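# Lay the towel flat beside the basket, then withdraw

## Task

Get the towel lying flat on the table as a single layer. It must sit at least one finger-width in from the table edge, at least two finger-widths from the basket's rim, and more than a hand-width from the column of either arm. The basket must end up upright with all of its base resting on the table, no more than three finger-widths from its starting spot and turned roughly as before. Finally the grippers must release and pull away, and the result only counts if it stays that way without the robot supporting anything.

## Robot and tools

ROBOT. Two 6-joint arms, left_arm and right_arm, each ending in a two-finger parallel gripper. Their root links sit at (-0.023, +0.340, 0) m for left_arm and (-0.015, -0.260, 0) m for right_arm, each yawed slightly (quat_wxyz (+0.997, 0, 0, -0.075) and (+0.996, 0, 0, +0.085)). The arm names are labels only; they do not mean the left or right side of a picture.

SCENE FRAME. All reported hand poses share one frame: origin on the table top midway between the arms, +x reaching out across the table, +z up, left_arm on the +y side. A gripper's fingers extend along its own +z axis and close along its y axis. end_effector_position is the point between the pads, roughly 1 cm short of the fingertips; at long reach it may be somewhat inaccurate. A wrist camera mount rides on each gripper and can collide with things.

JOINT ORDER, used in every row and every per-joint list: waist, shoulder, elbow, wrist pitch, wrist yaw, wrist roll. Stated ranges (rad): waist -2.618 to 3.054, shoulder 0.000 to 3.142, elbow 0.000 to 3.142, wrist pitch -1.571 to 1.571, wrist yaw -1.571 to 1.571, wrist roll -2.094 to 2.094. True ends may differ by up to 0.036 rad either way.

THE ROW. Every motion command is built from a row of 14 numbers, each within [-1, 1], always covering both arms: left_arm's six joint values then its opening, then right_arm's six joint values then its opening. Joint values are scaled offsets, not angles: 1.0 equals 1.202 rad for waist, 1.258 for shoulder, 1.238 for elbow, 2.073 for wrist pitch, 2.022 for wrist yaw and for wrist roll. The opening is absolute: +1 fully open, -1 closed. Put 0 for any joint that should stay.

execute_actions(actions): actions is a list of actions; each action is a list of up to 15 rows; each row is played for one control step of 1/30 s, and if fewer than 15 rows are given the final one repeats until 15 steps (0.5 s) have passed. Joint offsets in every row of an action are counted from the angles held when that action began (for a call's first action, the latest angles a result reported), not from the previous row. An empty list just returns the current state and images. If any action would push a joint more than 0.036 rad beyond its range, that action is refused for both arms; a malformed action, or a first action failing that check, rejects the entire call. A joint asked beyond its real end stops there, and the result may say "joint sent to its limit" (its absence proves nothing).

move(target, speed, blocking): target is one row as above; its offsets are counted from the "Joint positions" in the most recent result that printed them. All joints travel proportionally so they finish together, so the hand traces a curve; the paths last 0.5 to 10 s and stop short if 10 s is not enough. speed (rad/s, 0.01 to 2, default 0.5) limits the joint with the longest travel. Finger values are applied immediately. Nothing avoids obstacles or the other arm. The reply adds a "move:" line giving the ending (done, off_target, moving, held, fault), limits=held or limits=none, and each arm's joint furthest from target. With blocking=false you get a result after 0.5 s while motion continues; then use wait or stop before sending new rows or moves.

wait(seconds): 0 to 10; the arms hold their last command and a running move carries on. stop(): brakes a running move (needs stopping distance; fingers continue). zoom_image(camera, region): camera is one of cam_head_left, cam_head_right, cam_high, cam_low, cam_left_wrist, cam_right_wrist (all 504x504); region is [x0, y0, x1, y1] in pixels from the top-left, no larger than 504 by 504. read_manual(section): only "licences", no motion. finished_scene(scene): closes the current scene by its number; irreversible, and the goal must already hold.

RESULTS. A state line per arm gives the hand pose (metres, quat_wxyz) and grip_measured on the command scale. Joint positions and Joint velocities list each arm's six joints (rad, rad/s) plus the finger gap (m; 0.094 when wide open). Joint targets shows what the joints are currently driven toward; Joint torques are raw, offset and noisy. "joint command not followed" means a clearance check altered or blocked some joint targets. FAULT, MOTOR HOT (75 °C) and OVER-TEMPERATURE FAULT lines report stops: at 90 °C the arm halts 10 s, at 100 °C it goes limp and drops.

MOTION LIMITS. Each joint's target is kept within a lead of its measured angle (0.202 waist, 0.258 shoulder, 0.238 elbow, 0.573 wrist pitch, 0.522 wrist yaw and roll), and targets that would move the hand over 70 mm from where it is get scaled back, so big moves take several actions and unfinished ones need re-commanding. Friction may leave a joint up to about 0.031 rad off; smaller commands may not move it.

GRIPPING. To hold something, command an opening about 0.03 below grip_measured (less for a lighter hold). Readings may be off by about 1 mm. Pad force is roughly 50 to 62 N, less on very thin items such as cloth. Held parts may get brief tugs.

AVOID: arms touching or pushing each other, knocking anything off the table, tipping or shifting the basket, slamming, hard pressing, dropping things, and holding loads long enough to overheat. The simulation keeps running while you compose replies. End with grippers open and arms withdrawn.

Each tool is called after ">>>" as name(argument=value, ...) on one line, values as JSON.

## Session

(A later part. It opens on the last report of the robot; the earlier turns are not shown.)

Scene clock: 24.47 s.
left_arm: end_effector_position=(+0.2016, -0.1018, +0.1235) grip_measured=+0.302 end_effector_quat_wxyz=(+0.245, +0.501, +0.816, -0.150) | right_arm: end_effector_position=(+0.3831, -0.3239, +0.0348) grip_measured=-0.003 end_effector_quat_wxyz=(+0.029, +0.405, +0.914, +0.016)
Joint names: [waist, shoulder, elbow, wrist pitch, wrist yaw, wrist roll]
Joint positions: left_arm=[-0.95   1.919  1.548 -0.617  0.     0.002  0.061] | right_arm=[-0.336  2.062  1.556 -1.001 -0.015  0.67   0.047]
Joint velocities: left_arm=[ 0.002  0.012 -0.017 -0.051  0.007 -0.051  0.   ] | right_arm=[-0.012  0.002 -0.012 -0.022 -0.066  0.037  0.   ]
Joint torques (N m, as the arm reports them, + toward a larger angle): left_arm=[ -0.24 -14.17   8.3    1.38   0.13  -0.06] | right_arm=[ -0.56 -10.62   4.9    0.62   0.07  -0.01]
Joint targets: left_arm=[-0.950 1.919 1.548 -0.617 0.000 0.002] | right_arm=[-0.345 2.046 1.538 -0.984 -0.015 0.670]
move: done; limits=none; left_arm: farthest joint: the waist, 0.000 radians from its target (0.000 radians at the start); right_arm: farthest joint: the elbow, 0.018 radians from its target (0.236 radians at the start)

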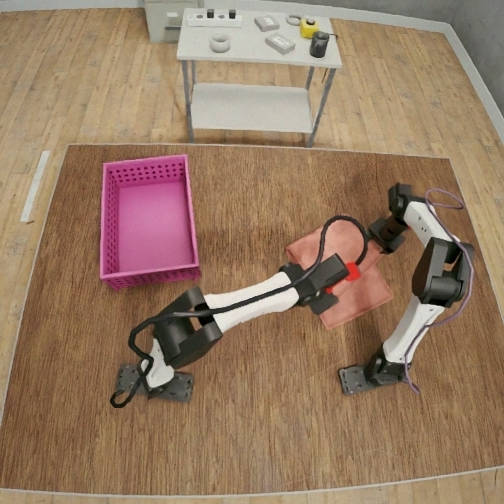

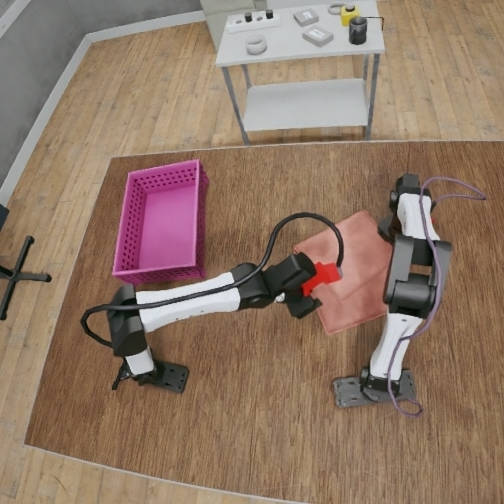

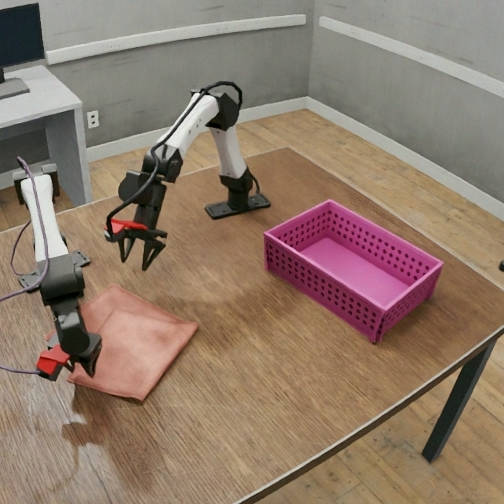

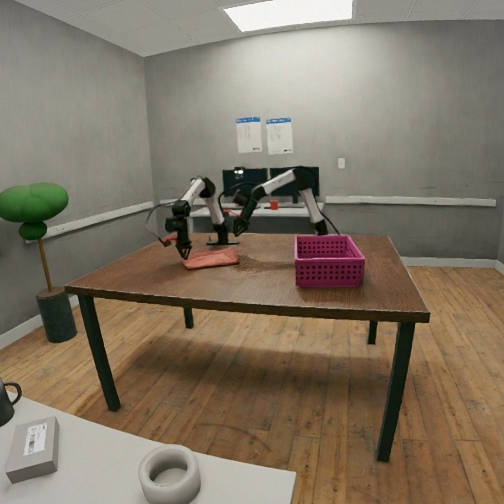

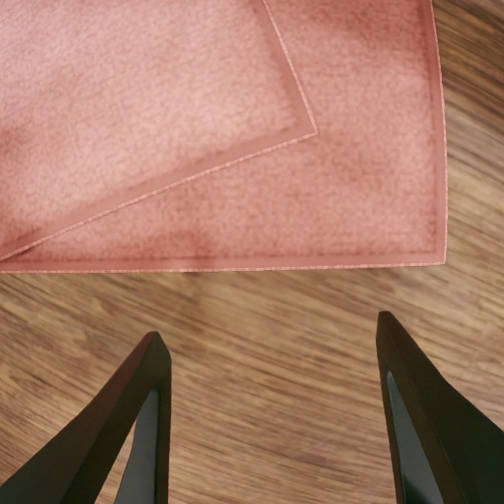

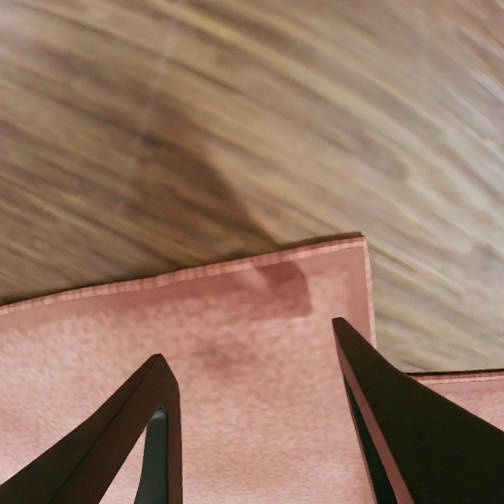

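>>> execute_actions(actions=[[[0,0,0,0,0,0,0.3,-0.012,0.004,-0.013,0.008,0,0,0],[0,0,0,0,0,0,0.3,-0.016,0.008,-0.013,0.008,0,0,0],[0,0,0,0,0,0,0.3,-0.02,0.012,-0.013,0.008,0,0,0],[0,0,0,0,0,0,0.3,-0.02,0.015,-0.013,0.008,0,0,0],[0,0,0,0,0,0,0.3,-0.02,0.018,-0.013,0.008,0,0,0],[0,0,0,0,0,0,0.3,-0.02,0.021,-0.013,0.008,0,0,0],[0,0,0,0,0,0,0.3,-0.02,0.024,-0.013,0.008,0,0,0],[0,0,0,0,0,0,0.3,-0.02,0.027,-0.013,0.008,0,0,0],[0,0,0,0,0,0,0.3,-0.02,0.030,-0.013,0.008,0,0,0],[0,0,0,0,0,0,0.3,-0.02,0.033,-0.013,0.008,0,0,0],[0,0,0,0,0,0,0.3,-0.02,0.036,-0.013,0.008,0,0,0],[0,0,0,0,0,0,0.3,-0.02,0.039,-0.013,0.008,0,0,0],[0,0,0,0,0,0,0.3,-0.02,0.042,-0.013,0.008,0,0,0],[0,0,0,0,0,0,0.3,-0.02,0.045,-0.013,0.008,0,0,0],[0,0,0,0,0,0,0.3,-0.02,0.048,-0.013,0.008,0,0,0]],[[0,0,0,0,0,0,0.3,0,0.024,-0.01,0,0,0,0],[0,0,0,0,0,0,0.3,0,0.028,-0.01,0,0,0,0],[0,0,0,0,0,0,0.3,0,0.032,-0.01,0,0,0,0],[0,0,0,0,0,0,0.3,0,0.036,-0.01,0,0,0,0],[0,0,0,0,0,0,0.3,0,0.036,-0.01,0,0,0,0],[0,0,0,0,0,0,0.3,0,0.036,-0.01,0,0,0,0],[0,0,0,0,0,0,0.3,0,0.036,-0.01,0,0,0,-0.04],[0,0,0,0,0,0,0.3,0,0.036,-0.01,0,0,0,-0.08],[0,0,0,0,0,0,0.3,0,0.036,-0.01,0,0,0,-0.12],[0,0,0,0,0,0,0.3,0,0.036,-0.01,0,0,0,-0.16],[0,0,0,0,0,0,0.3,0,0.036,-0.01,0,0,0,-0.20],[0,0,0,0,0,0,0.3,0,0.036,-0.01,0,0,0,-0.24],[0,0,0,0,0,0,0.3,0,0.036,-0.01,0,0,0,-0.28],[0,0,0,0,0,0,0.3,0,0.036,-0.01,0,0,0,-0.32],[0,0,0,0,0,0,0.3,0,0.036,-0.01,0,0,0,-0.36]]])

Scene clock: 27.30 s.
left_arm: end_effector_position=(+0.2016, -0.1018, +0.1235) grip_measured=+0.302 end_effector_quat_wxyz=(+0.245, +0.501, +0.816, -0.150) | right_arm: end_effector_position=(+0.3792, -0.3301, +0.0202) grip_measured=-0.340 end_effector_quat_wxyz=(+0.012, +0.413, +0.910, +0.011)
Joint names: [waist, shoulder, elbow, wrist pitch, wrist yaw, wrist roll]
Joint positions: left_arm=[-0.95   1.919  1.548 -0.617  0.     0.002  0.061] | right_arm=[-0.353  2.1    1.556 -0.999 -0.015  0.67   0.031]
Joint velocities: left_arm=[ 0.002  0.012 -0.007 -0.007 -0.022  0.007  0.   ] | right_arm=[-0.017  0.017  0.007 -0.022  0.007 -0.051 -0.035]
Joint torques (N m, as the arm reports them, + toward a larger angle): left_arm=[ -0.23 -14.08   8.22   1.42   0.15  -0.06] | right_arm=[ 0.19 -6.57  5.18  0.4   0.08 -0.01]
Joint targets: left_arm=[-0.950 1.919 1.548 -0.617 0.000 0.002] | right_arm=[-0.353 2.144 1.544 -0.999 -0.015 0.670]

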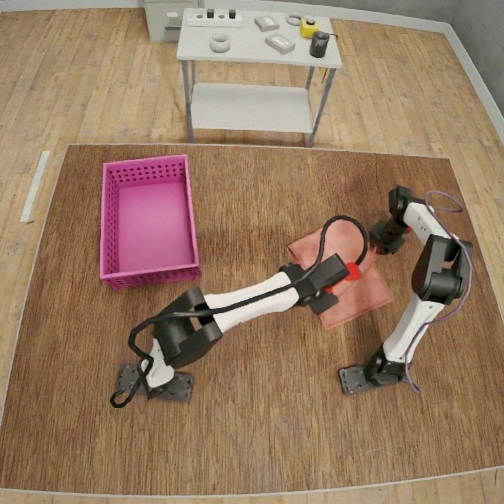

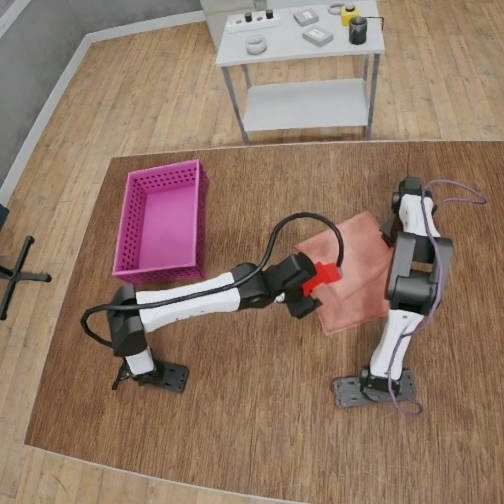

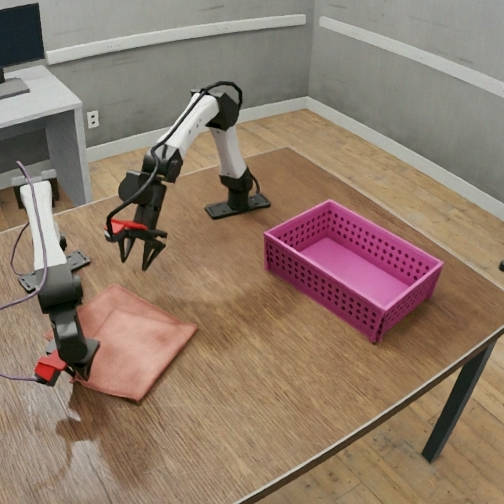

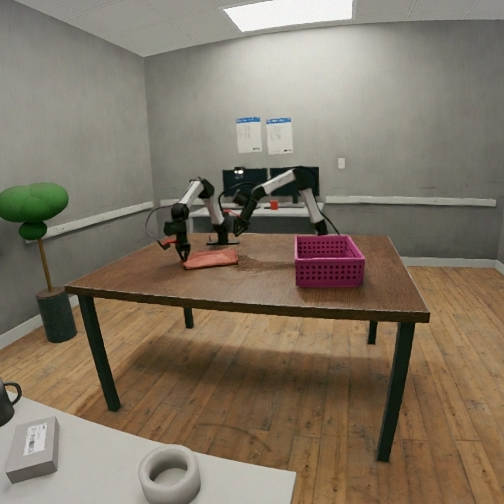

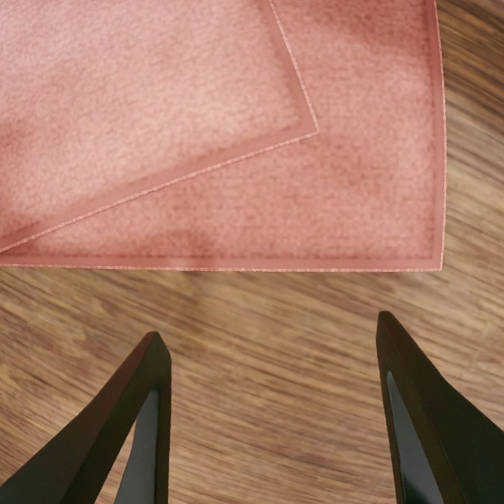

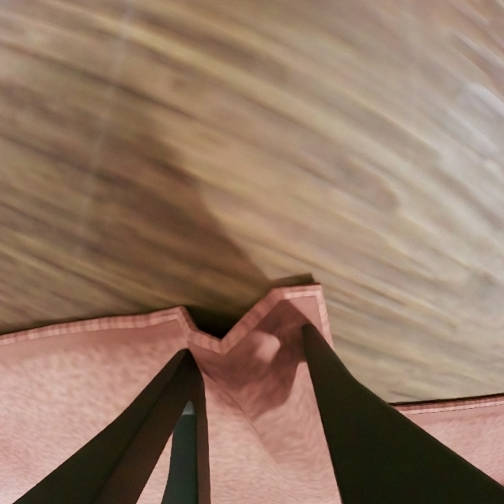

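A ridge is forming, so I'll keep closing.

>>> execute_actions(actions=[[[0,0,0,0,0,0,0.3,0,0.034,-0.01,0,0,0,-0.41],[0,0,0,0,0,0,0.3,0,0.034,-0.01,0,0,0,-0.46],[0,0,0,0,0,0,0.3,0,0.034,-0.01,0,0,0,-0.51],[0,0,0,0,0,0,0.3,0,0.034,-0.01,0,0,0,-0.56],[0,0,0,0,0,0,0.3,0,0.034,-0.01,0,0,0,-0.61],[0,0,0,0,0,0,0.3,0,0.034,-0.01,0,0,0,-0.66],[0,0,0,0,0,0,0.3,0,0.034,-0.01,0,0,0,-0.71],[0,0,0,0,0,0,0.3,0,0.034,-0.01,0,0,0,-0.76],[0,0,0,0,0,0,0.3,0,0.034,-0.01,0,0,0,-0.81],[0,0,0,0,0,0,0.3,0,0.034,-0.01,0,0,0,-0.86],[0,0,0,0,0,0,0.3,0,0.034,-0.01,0,0,0,-0.91],[0,0,0,0,0,0,0.3,0,0.034,-0.01,0,0,0,-0.96],[0,0,0,0,0,0,0.3,0,0.034,-0.01,0,0,0,-1]]])

Scene clock: 28.33 s.
left_arm: end_effector_position=(+0.2016, -0.1018, +0.1235) grip_measured=+0.302 end_effector_quat_wxyz=(+0.245, +0.501, +0.816, -0.150) | right_arm: end_effector_position=(+0.3795, -0.3299, +0.0202) grip_measured=-0.926 end_effector_quat_wxyz=(+0.012, +0.413, +0.910, +0.012)
Joint names: [waist, shoulder, elbow, wrist pitch, wrist yaw, wrist roll]
Joint positions: left_arm=[-0.95   1.919  1.548 -0.617  0.     0.002  0.061] | right_arm=[-0.353  2.1    1.556 -0.998 -0.017  0.67   0.003]
Joint velocities: left_arm=[ 0.007 -0.007 -0.007  0.022 -0.037  0.037 -0.001] | right_arm=[-0.002 -0.007 -0.017 -0.007  0.022 -0.037  0.001]
Joint torques (N m, as the arm reports them, + toward a larger angle): left_arm=[ -0.2  -14.13   8.28   1.39   0.12   0.  ] | right_arm=[ 0.16 -6.69  5.15  0.39  0.1  -0.01]
Joint targets: left_arm=[-0.950 1.919 1.548 -0.617 0.000 0.002] | right_arm=[-0.353 2.143 1.544 -0.998 -0.015 0.670]

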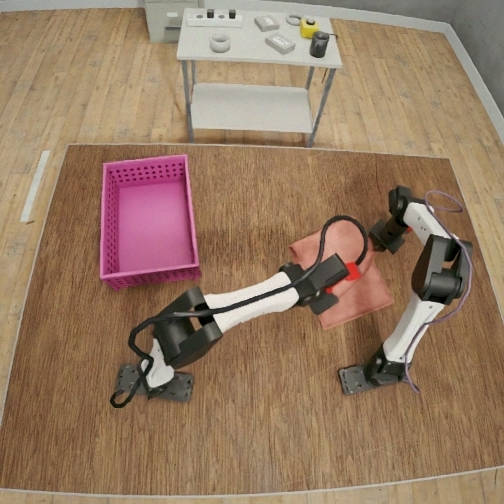

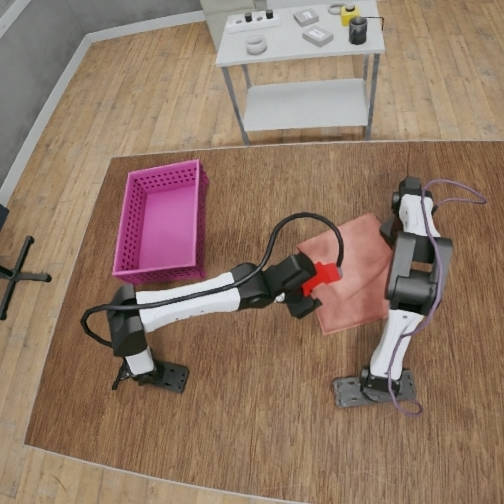

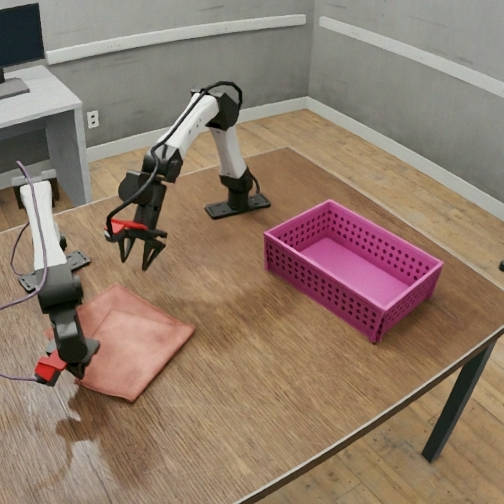

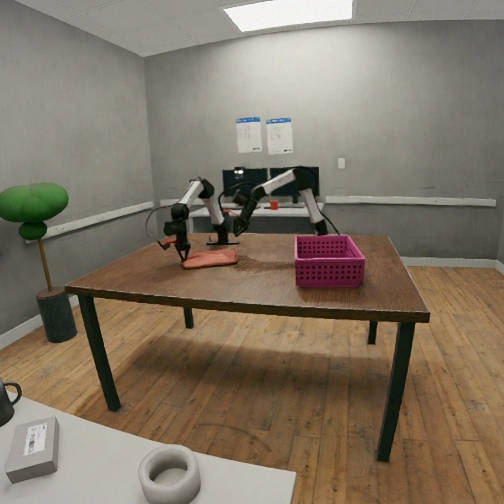

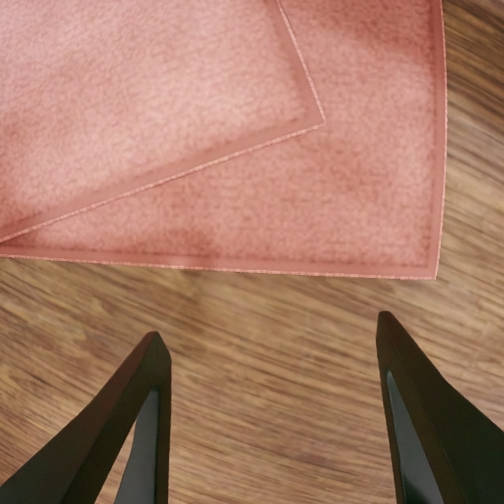

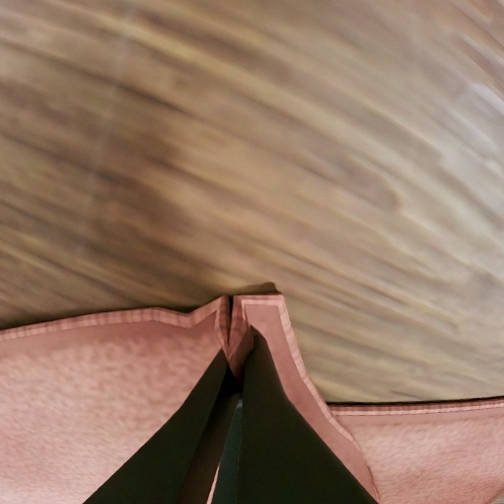

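>>> move(target=[0,0,0,0,0,0,0.3,0.096,0.06,0.44,-0.176,0,0.05,-1], speed=0.4)

Scene clock: 31.73 s.
left_arm: end_effector_position=(+0.2016, -0.1018, +0.1235) grip_measured=+0.302 end_effector_quat_wxyz=(+0.245, +0.501, +0.816, -0.150) | right_arm: end_effector_position=(+0.4355, -0.2907, +0.1337) grip_measured=-0.926 end_effector_quat_wxyz=(+0.070, +0.404, +0.911, +0.034)
Joint names: [waist, shoulder, elbow, wrist pitch, wrist yaw, wrist roll]
Joint positions: left_arm=[-0.95   1.919  1.548 -0.617  0.     0.002  0.061] | right_arm=[-0.245  2.155  2.086 -1.347 -0.017  0.761  0.003]
Joint velocities: left_arm=[ 0.007  0.007  0.002  0.037  0.095 -0.037  0.001] | right_arm=[ 0.002  0.002 -0.002  0.037 -0.007 -0.037 -0.   ]
Joint torques (N m, as the arm reports them, + toward a larger angle): left_arm=[ -0.29 -14.16   8.32   1.41   0.13  -0.03] | right_arm=[ 0.75 -9.16  7.58  0.53  0.08  0.1 ]
Joint targets: left_arm=[-0.950 1.919 1.548 -0.617 0.000 0.002] | right_arm=[-0.237 2.175 2.101 -1.363 -0.017 0.771]
move: done; limits=none; left_arm: farthest joint: the waist, 0.000 radians from its target (0.000 radians at the start); right_arm: farthest joint: the shoulder, 0.020 radians from its target (0.076 radians at the start)

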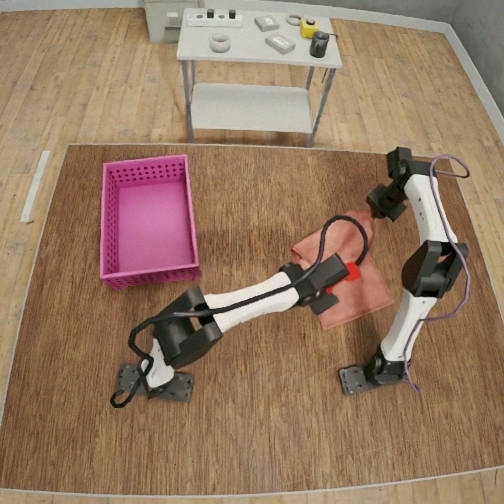

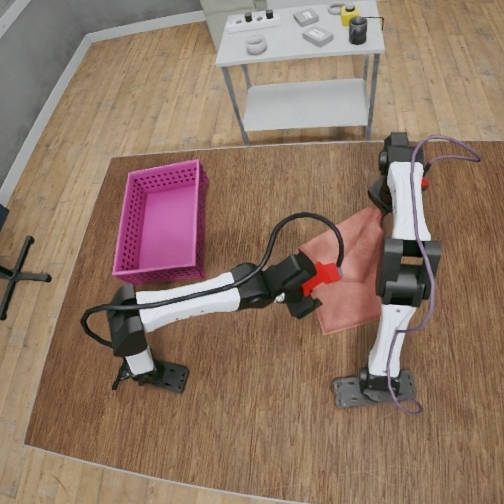

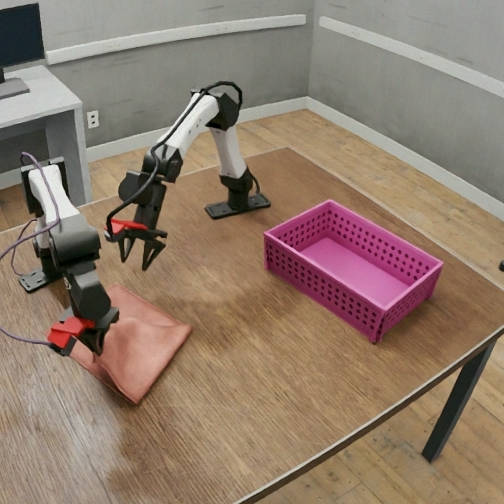

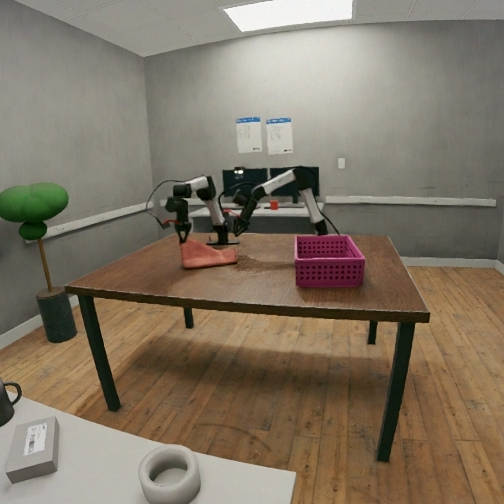

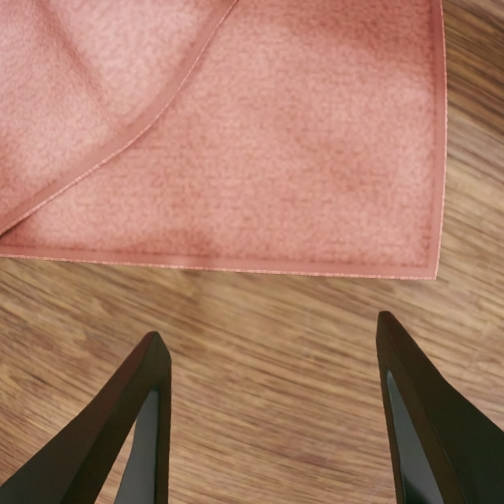

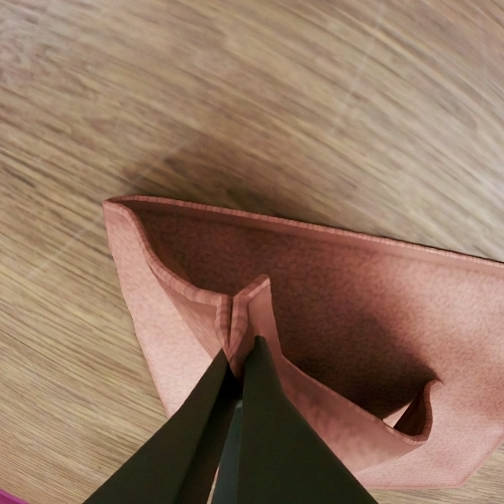

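>>> zoom_image(camera="cam_head_right", region=[280, 180, 440, 340])

>>> zoom_image(camera="cam_high", region=[20, 240, 220, 420])

Region (280, 180, 440, 340) of cam_head_right's 504x504 image, scaled by 3.150, with more detail than that image has.

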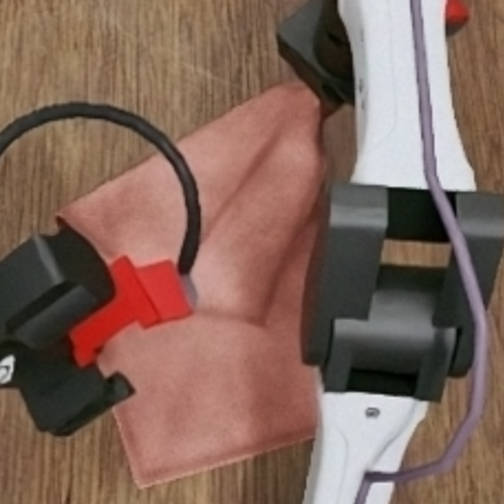

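Region (20, 240, 220, 420) of cam_high's 504x504 image, scaled by 2.520, with more detail than that image has; it fills the top 454 rows of this view, and the rest is white.

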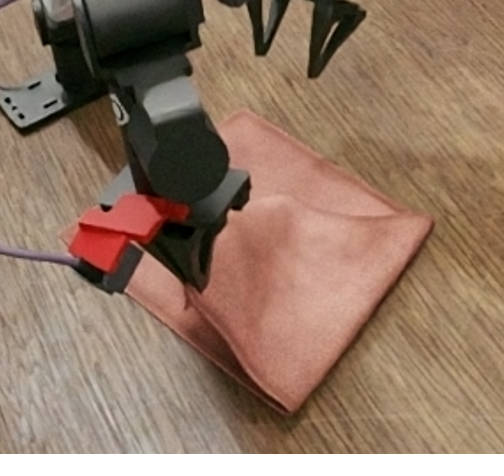

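>>> move(target=[0.083,0.096,-0.486,0.596,0,0.781,-0.1,0.006,0.016,0.012,-0.008,0,0.005,-1], speed=1.0)

Scene clock: 39.00 s.
left_arm: end_effector_position=(+0.2593, -0.1095, +0.0652) grip_measured=-0.097 end_effector_quat_wxyz=(+0.516, +0.811, +0.234, +0.148) | right_arm: end_effector_position=(+0.4354, -0.2907, +0.1336) grip_measured=-0.926 end_effector_quat_wxyz=(+0.069, +0.404, +0.911, +0.034)
Joint names: [waist, shoulder, elbow, wrist pitch, wrist yaw, wrist roll]
Joint positions: left_arm=[-0.859  2.016  0.968  0.61   0.     1.57   0.042] | right_arm=[-0.245  2.155  2.086 -1.348 -0.017  0.762  0.003]
Joint velocities: left_arm=[-0.012 -0.012 -0.012 -0.022 -0.022  0.022 -0.   ] | right_arm=[-0.017  0.017  0.002  0.007 -0.051  0.022 -0.001]
Joint torques (N m, as the arm reports them, + toward a larger angle): left_arm=[  0.56 -11.46   5.12   2.02   0.16   0.05] | right_arm=[ 0.76 -9.04  7.57  0.5   0.08  0.1 ]
Joint targets: left_arm=[-0.850 2.040 0.946 0.618 0.000 1.581] | right_arm=[-0.237 2.175 2.101 -1.363 -0.017 0.771]
move: off_target (left_arm); limits=none; left_arm: farthest joint: the shoulder, 0.024 radians from its target (0.121 radians at the start); right_arm: farthest joint: the shoulder, 0.020 radians from its target (0.020 radians at the start)

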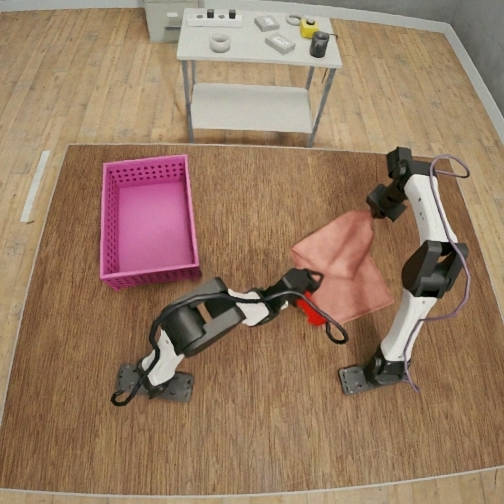

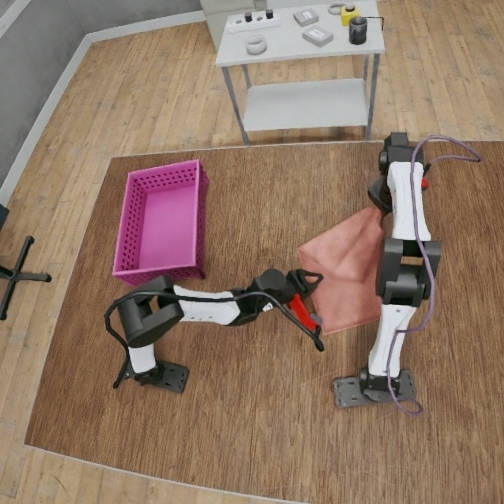

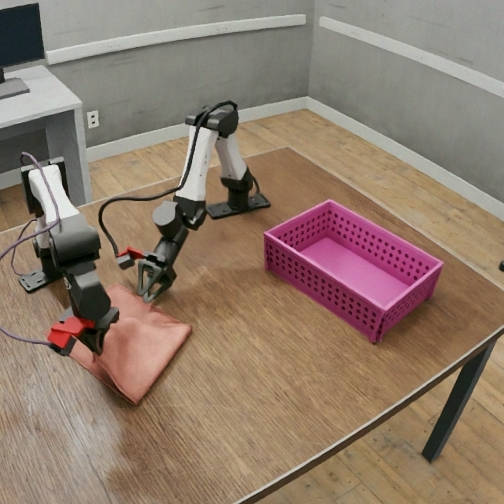

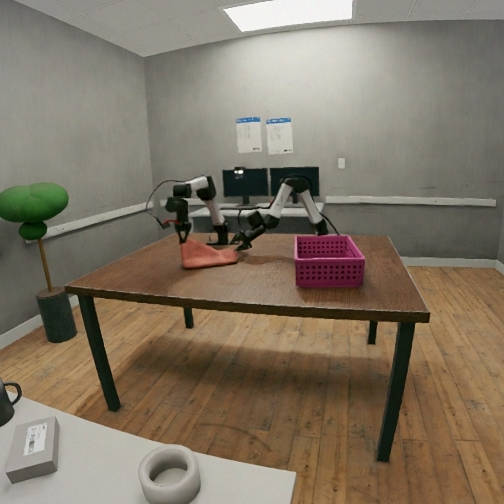

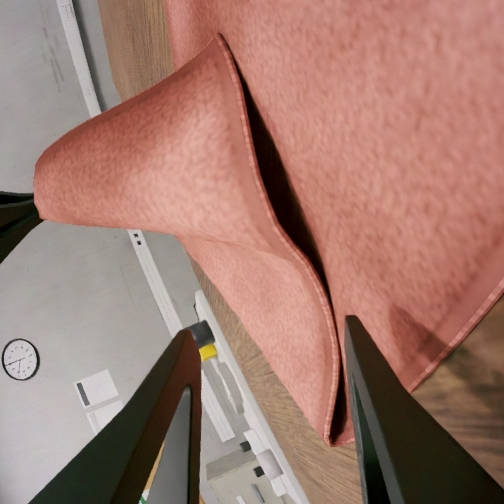

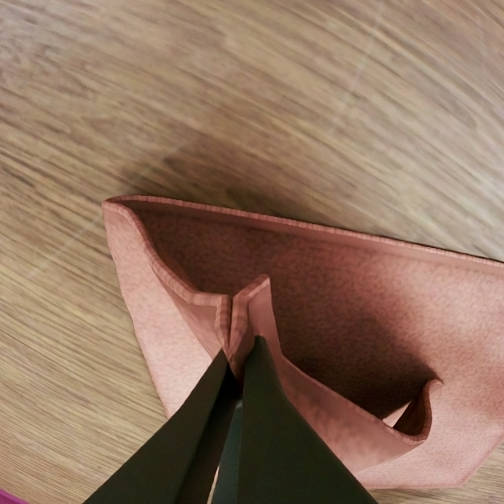

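>>> move(target=[-0.052,0.122,0.168,-0.0435,0,0,-0.1,0.006,0.016,0.012,-0.008,0,0.005,-1], speed=0.3)

Scene clock: 42.70 s.
left_arm: end_effector_position=(+0.2542, -0.1600, +0.0615) grip_measured=-0.097 end_effector_quat_wxyz=(+0.521, +0.816, +0.211, +0.135) | right_arm: end_effector_position=(+0.4351, -0.2906, +0.1336) grip_measured=-0.926 end_effector_quat_wxyz=(+0.069, +0.405, +0.911, +0.034)
Joint names: [waist, shoulder, elbow, wrist pitch, wrist yaw, wrist roll]
Joint positions: left_arm=[-0.914  2.142  1.159  0.549  0.     1.57   0.042] | right_arm=[-0.245  2.155  2.086 -1.349 -0.017  0.762  0.003]
Joint velocities: left_arm=[ 0.017  0.007 -0.012  0.022  0.022 -0.007 -0.001] | right_arm=[ 0.007 -0.002 -0.007  0.022  0.11  -0.007 -0.   ]
Joint torques (N m, as the arm reports them, + toward a larger angle): left_arm=[ -0.76 -12.93   8.51   1.69   0.16  -0.09] | right_arm=[ 0.76 -9.05  7.55  0.5   0.08  0.1 ]
Joint targets: left_arm=[-0.922 2.169 1.176 0.520 0.000 1.570] | right_arm=[-0.237 2.175 2.101 -1.364 -0.017 0.772]
move: off_target (left_arm); limits=none; left_arm: farthest joint: the wrist pitch, 0.029 radians from its target (0.091 radians at the start); right_arm: farthest joint: the shoulder, 0.020 radians from its target (0.020 radians at the start)

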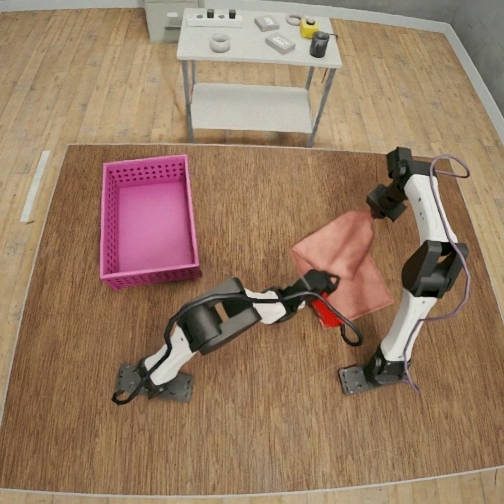

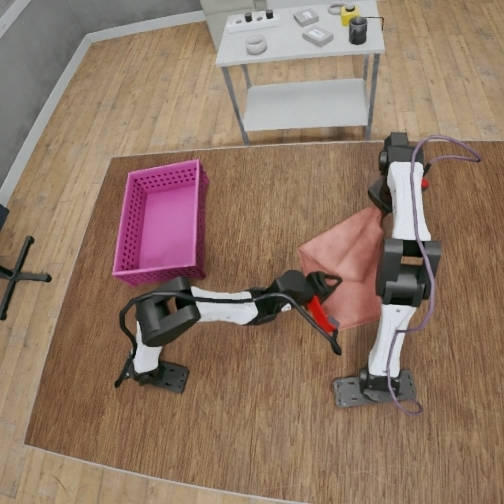

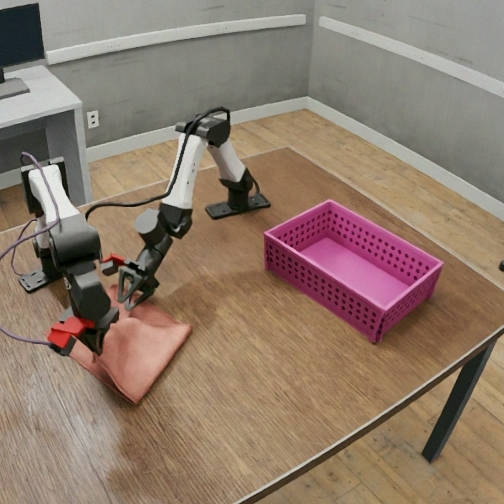

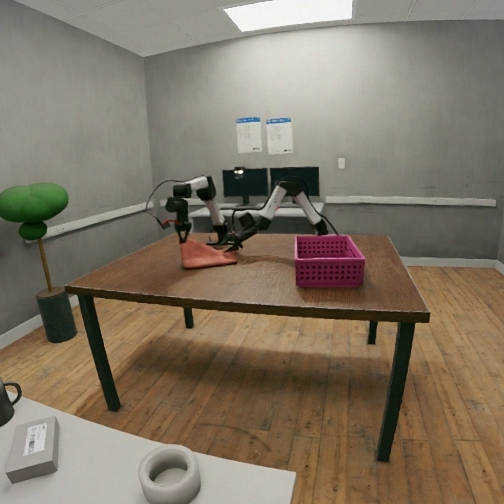

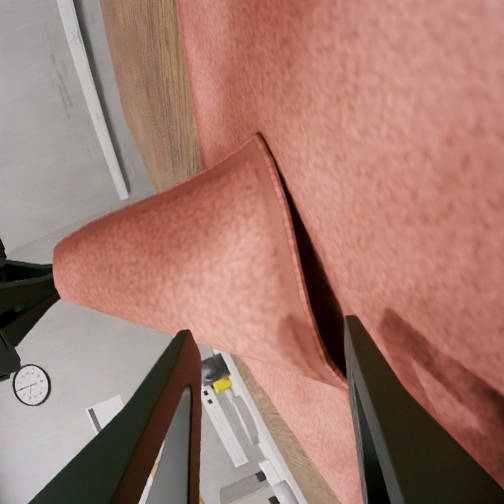

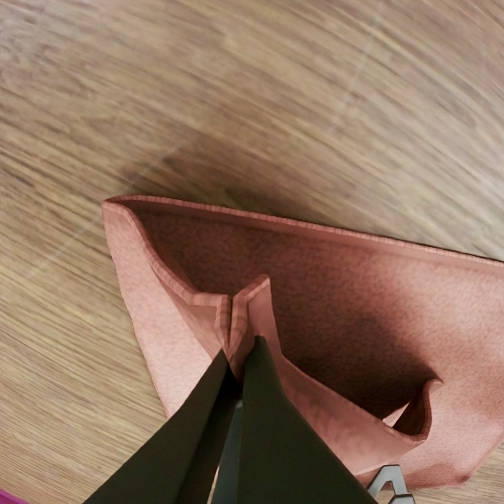

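>>> execute_actions(actions=[[[-0.006,0.023,0.01,-0.014,0,0,-0.1,0.006,0.016,0.012,-0.008,0,0.005,-1],[-0.006,0.025,0.01,-0.014,0,0,-0.1,0.006,0.016,0.012,-0.008,0,0.005,-1],[-0.006,0.027,0.01,-0.014,0,0,-0.1,0.006,0.016,0.012,-0.008,0,0.005,-1],[-0.006,0.029,0.01,-0.014,0,0,-0.1,0.006,0.016,0.012,-0.008,0,0.005,-1],[-0.006,0.031,0.01,-0.014,0,0,-0.1,0.006,0.016,0.012,-0.008,0,0.005,-1],[-0.006,0.033,0.01,-0.014,0,0,-0.1,0.006,0.016,0.012,-0.008,0,0.005,-1]]])

Scene clock: 44.20 s.
left_arm: end_effector_position=(+0.2536, -0.1589, +0.0521) grip_measured=-0.097 end_effector_quat_wxyz=(+0.513, +0.821, +0.213, +0.133) | right_arm: end_effector_position=(+0.4348, -0.2906, +0.1336) grip_measured=-0.926 end_effector_quat_wxyz=(+0.068, +0.405, +0.911, +0.034)
Joint names: [waist, shoulder, elbow, wrist pitch, wrist yaw, wrist roll]
Joint positions: left_arm=[-0.914  2.158  1.159  0.546  0.     1.57   0.042] | right_arm=[-0.245  2.155  2.086 -1.35  -0.017  0.763  0.003]
Joint velocities: left_arm=[-0.007  0.007 -0.002  0.051 -0.051  0.066 -0.   ] | right_arm=[-0.007  0.002  0.007  0.037  0.007 -0.007 -0.001]
Joint torques (N m, as the arm reports them, + toward a larger angle): left_arm=[ -0.79 -12.91   8.18   1.73   0.16  -0.1 ] | right_arm=[ 0.76 -9.04  7.55  0.5   0.08  0.1 ]
Joint targets: left_arm=[-0.921 2.184 1.171 0.520 0.000 1.570] | right_arm=[-0.237 2.175 2.101 -1.366 -0.017 0.773]

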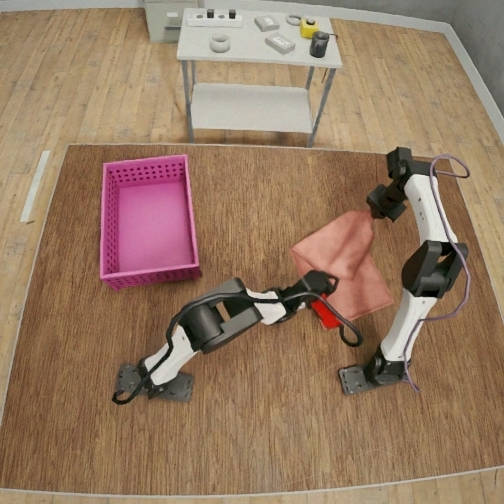

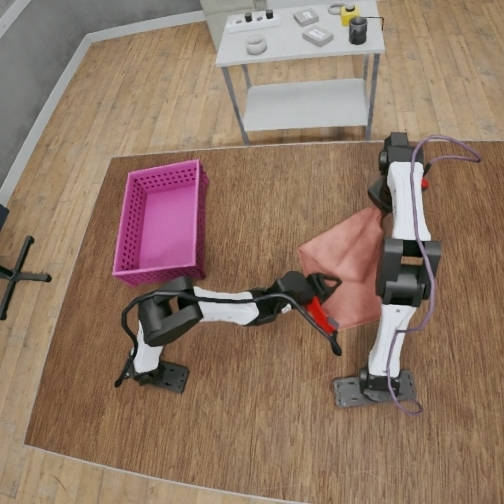

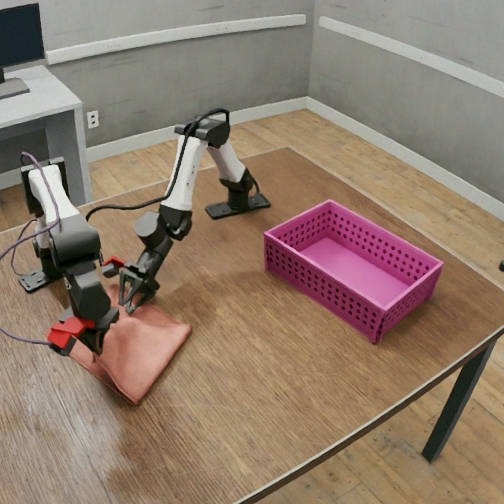

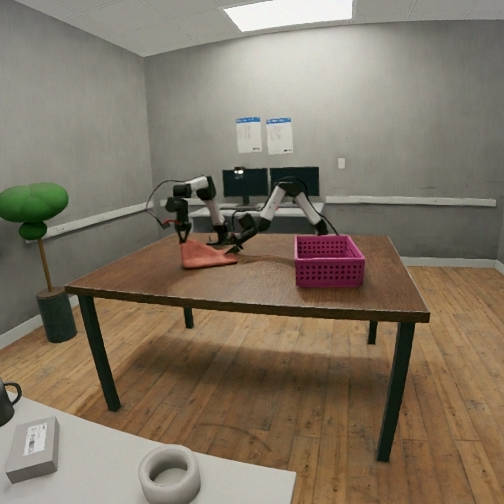

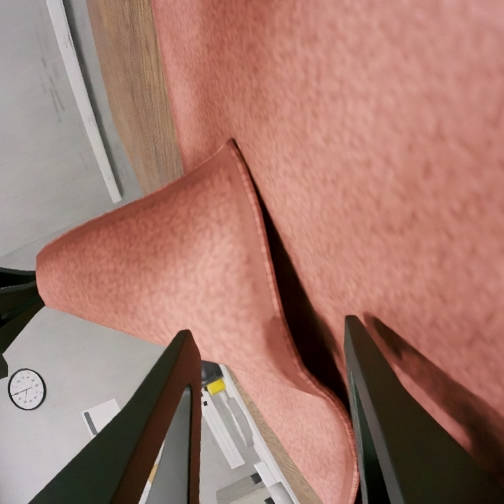

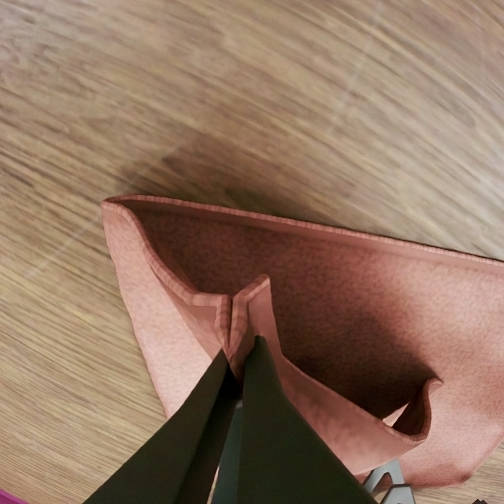

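>>> execute_actions(actions=[])

Scene clock: 46.20 s.
left_arm: end_effector_position=(+0.2536, -0.1589, +0.0521) grip_measured=-0.097 end_effector_quat_wxyz=(+0.513, +0.821, +0.213, +0.133) | right_arm: end_effector_position=(+0.4348, -0.2906, +0.1336) grip_measured=-0.926 end_effector_quat_wxyz=(+0.068, +0.405, +0.911, +0.034)
Joint names: [waist, shoulder, elbow, wrist pitch, wrist yaw, wrist roll]
Joint positions: left_arm=[-0.914  2.158  1.159  0.546  0.     1.57   0.042] | right_arm=[-0.245  2.155  2.086 -1.35  -0.017  0.763  0.003]
Joint velocities: left_arm=[ 0.002  0.032  0.007 -0.066 -0.022 -0.022  0.   ] | right_arm=[-0.002 -0.002  0.012 -0.007  0.081 -0.022 -0.   ]
Joint torques (N m, as the arm reports them, + toward a larger angle): left_arm=[ -0.78 -13.08   8.11   1.73   0.17  -0.05] | right_arm=[ 0.75 -9.06  7.57  0.5   0.08  0.1 ]
Joint targets: left_arm=[-0.921 2.184 1.171 0.520 0.000 1.570] | right_arm=[-0.237 2.175 2.101 -1.366 -0.017 0.773]

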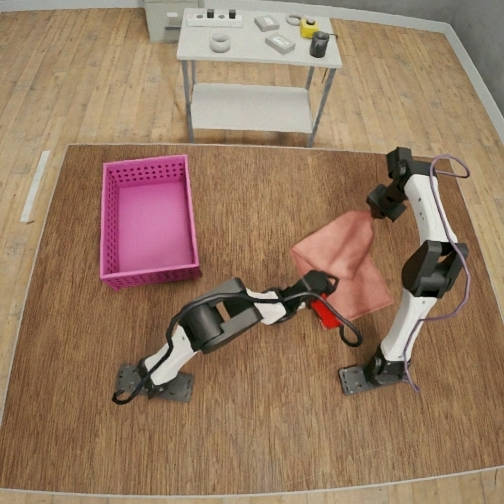

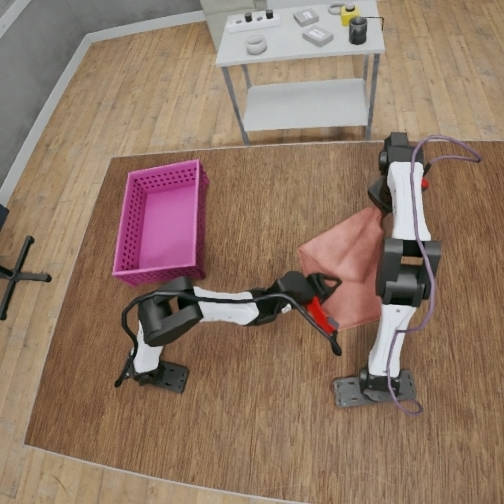

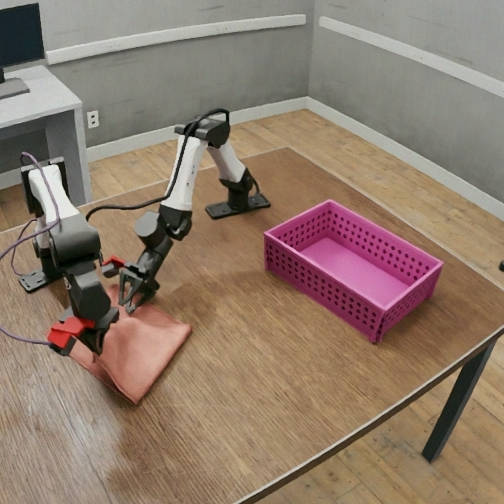

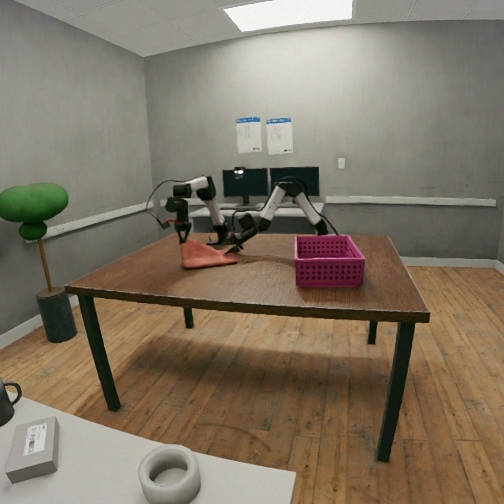

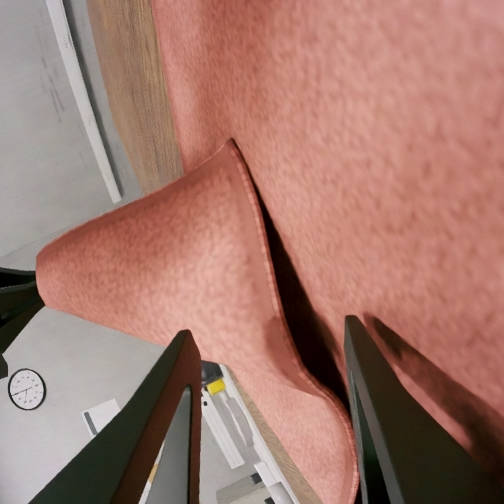

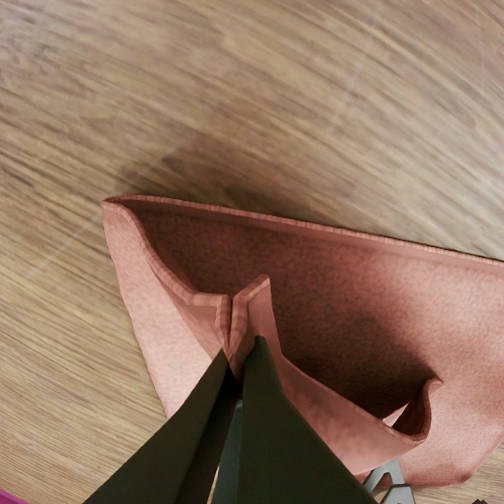

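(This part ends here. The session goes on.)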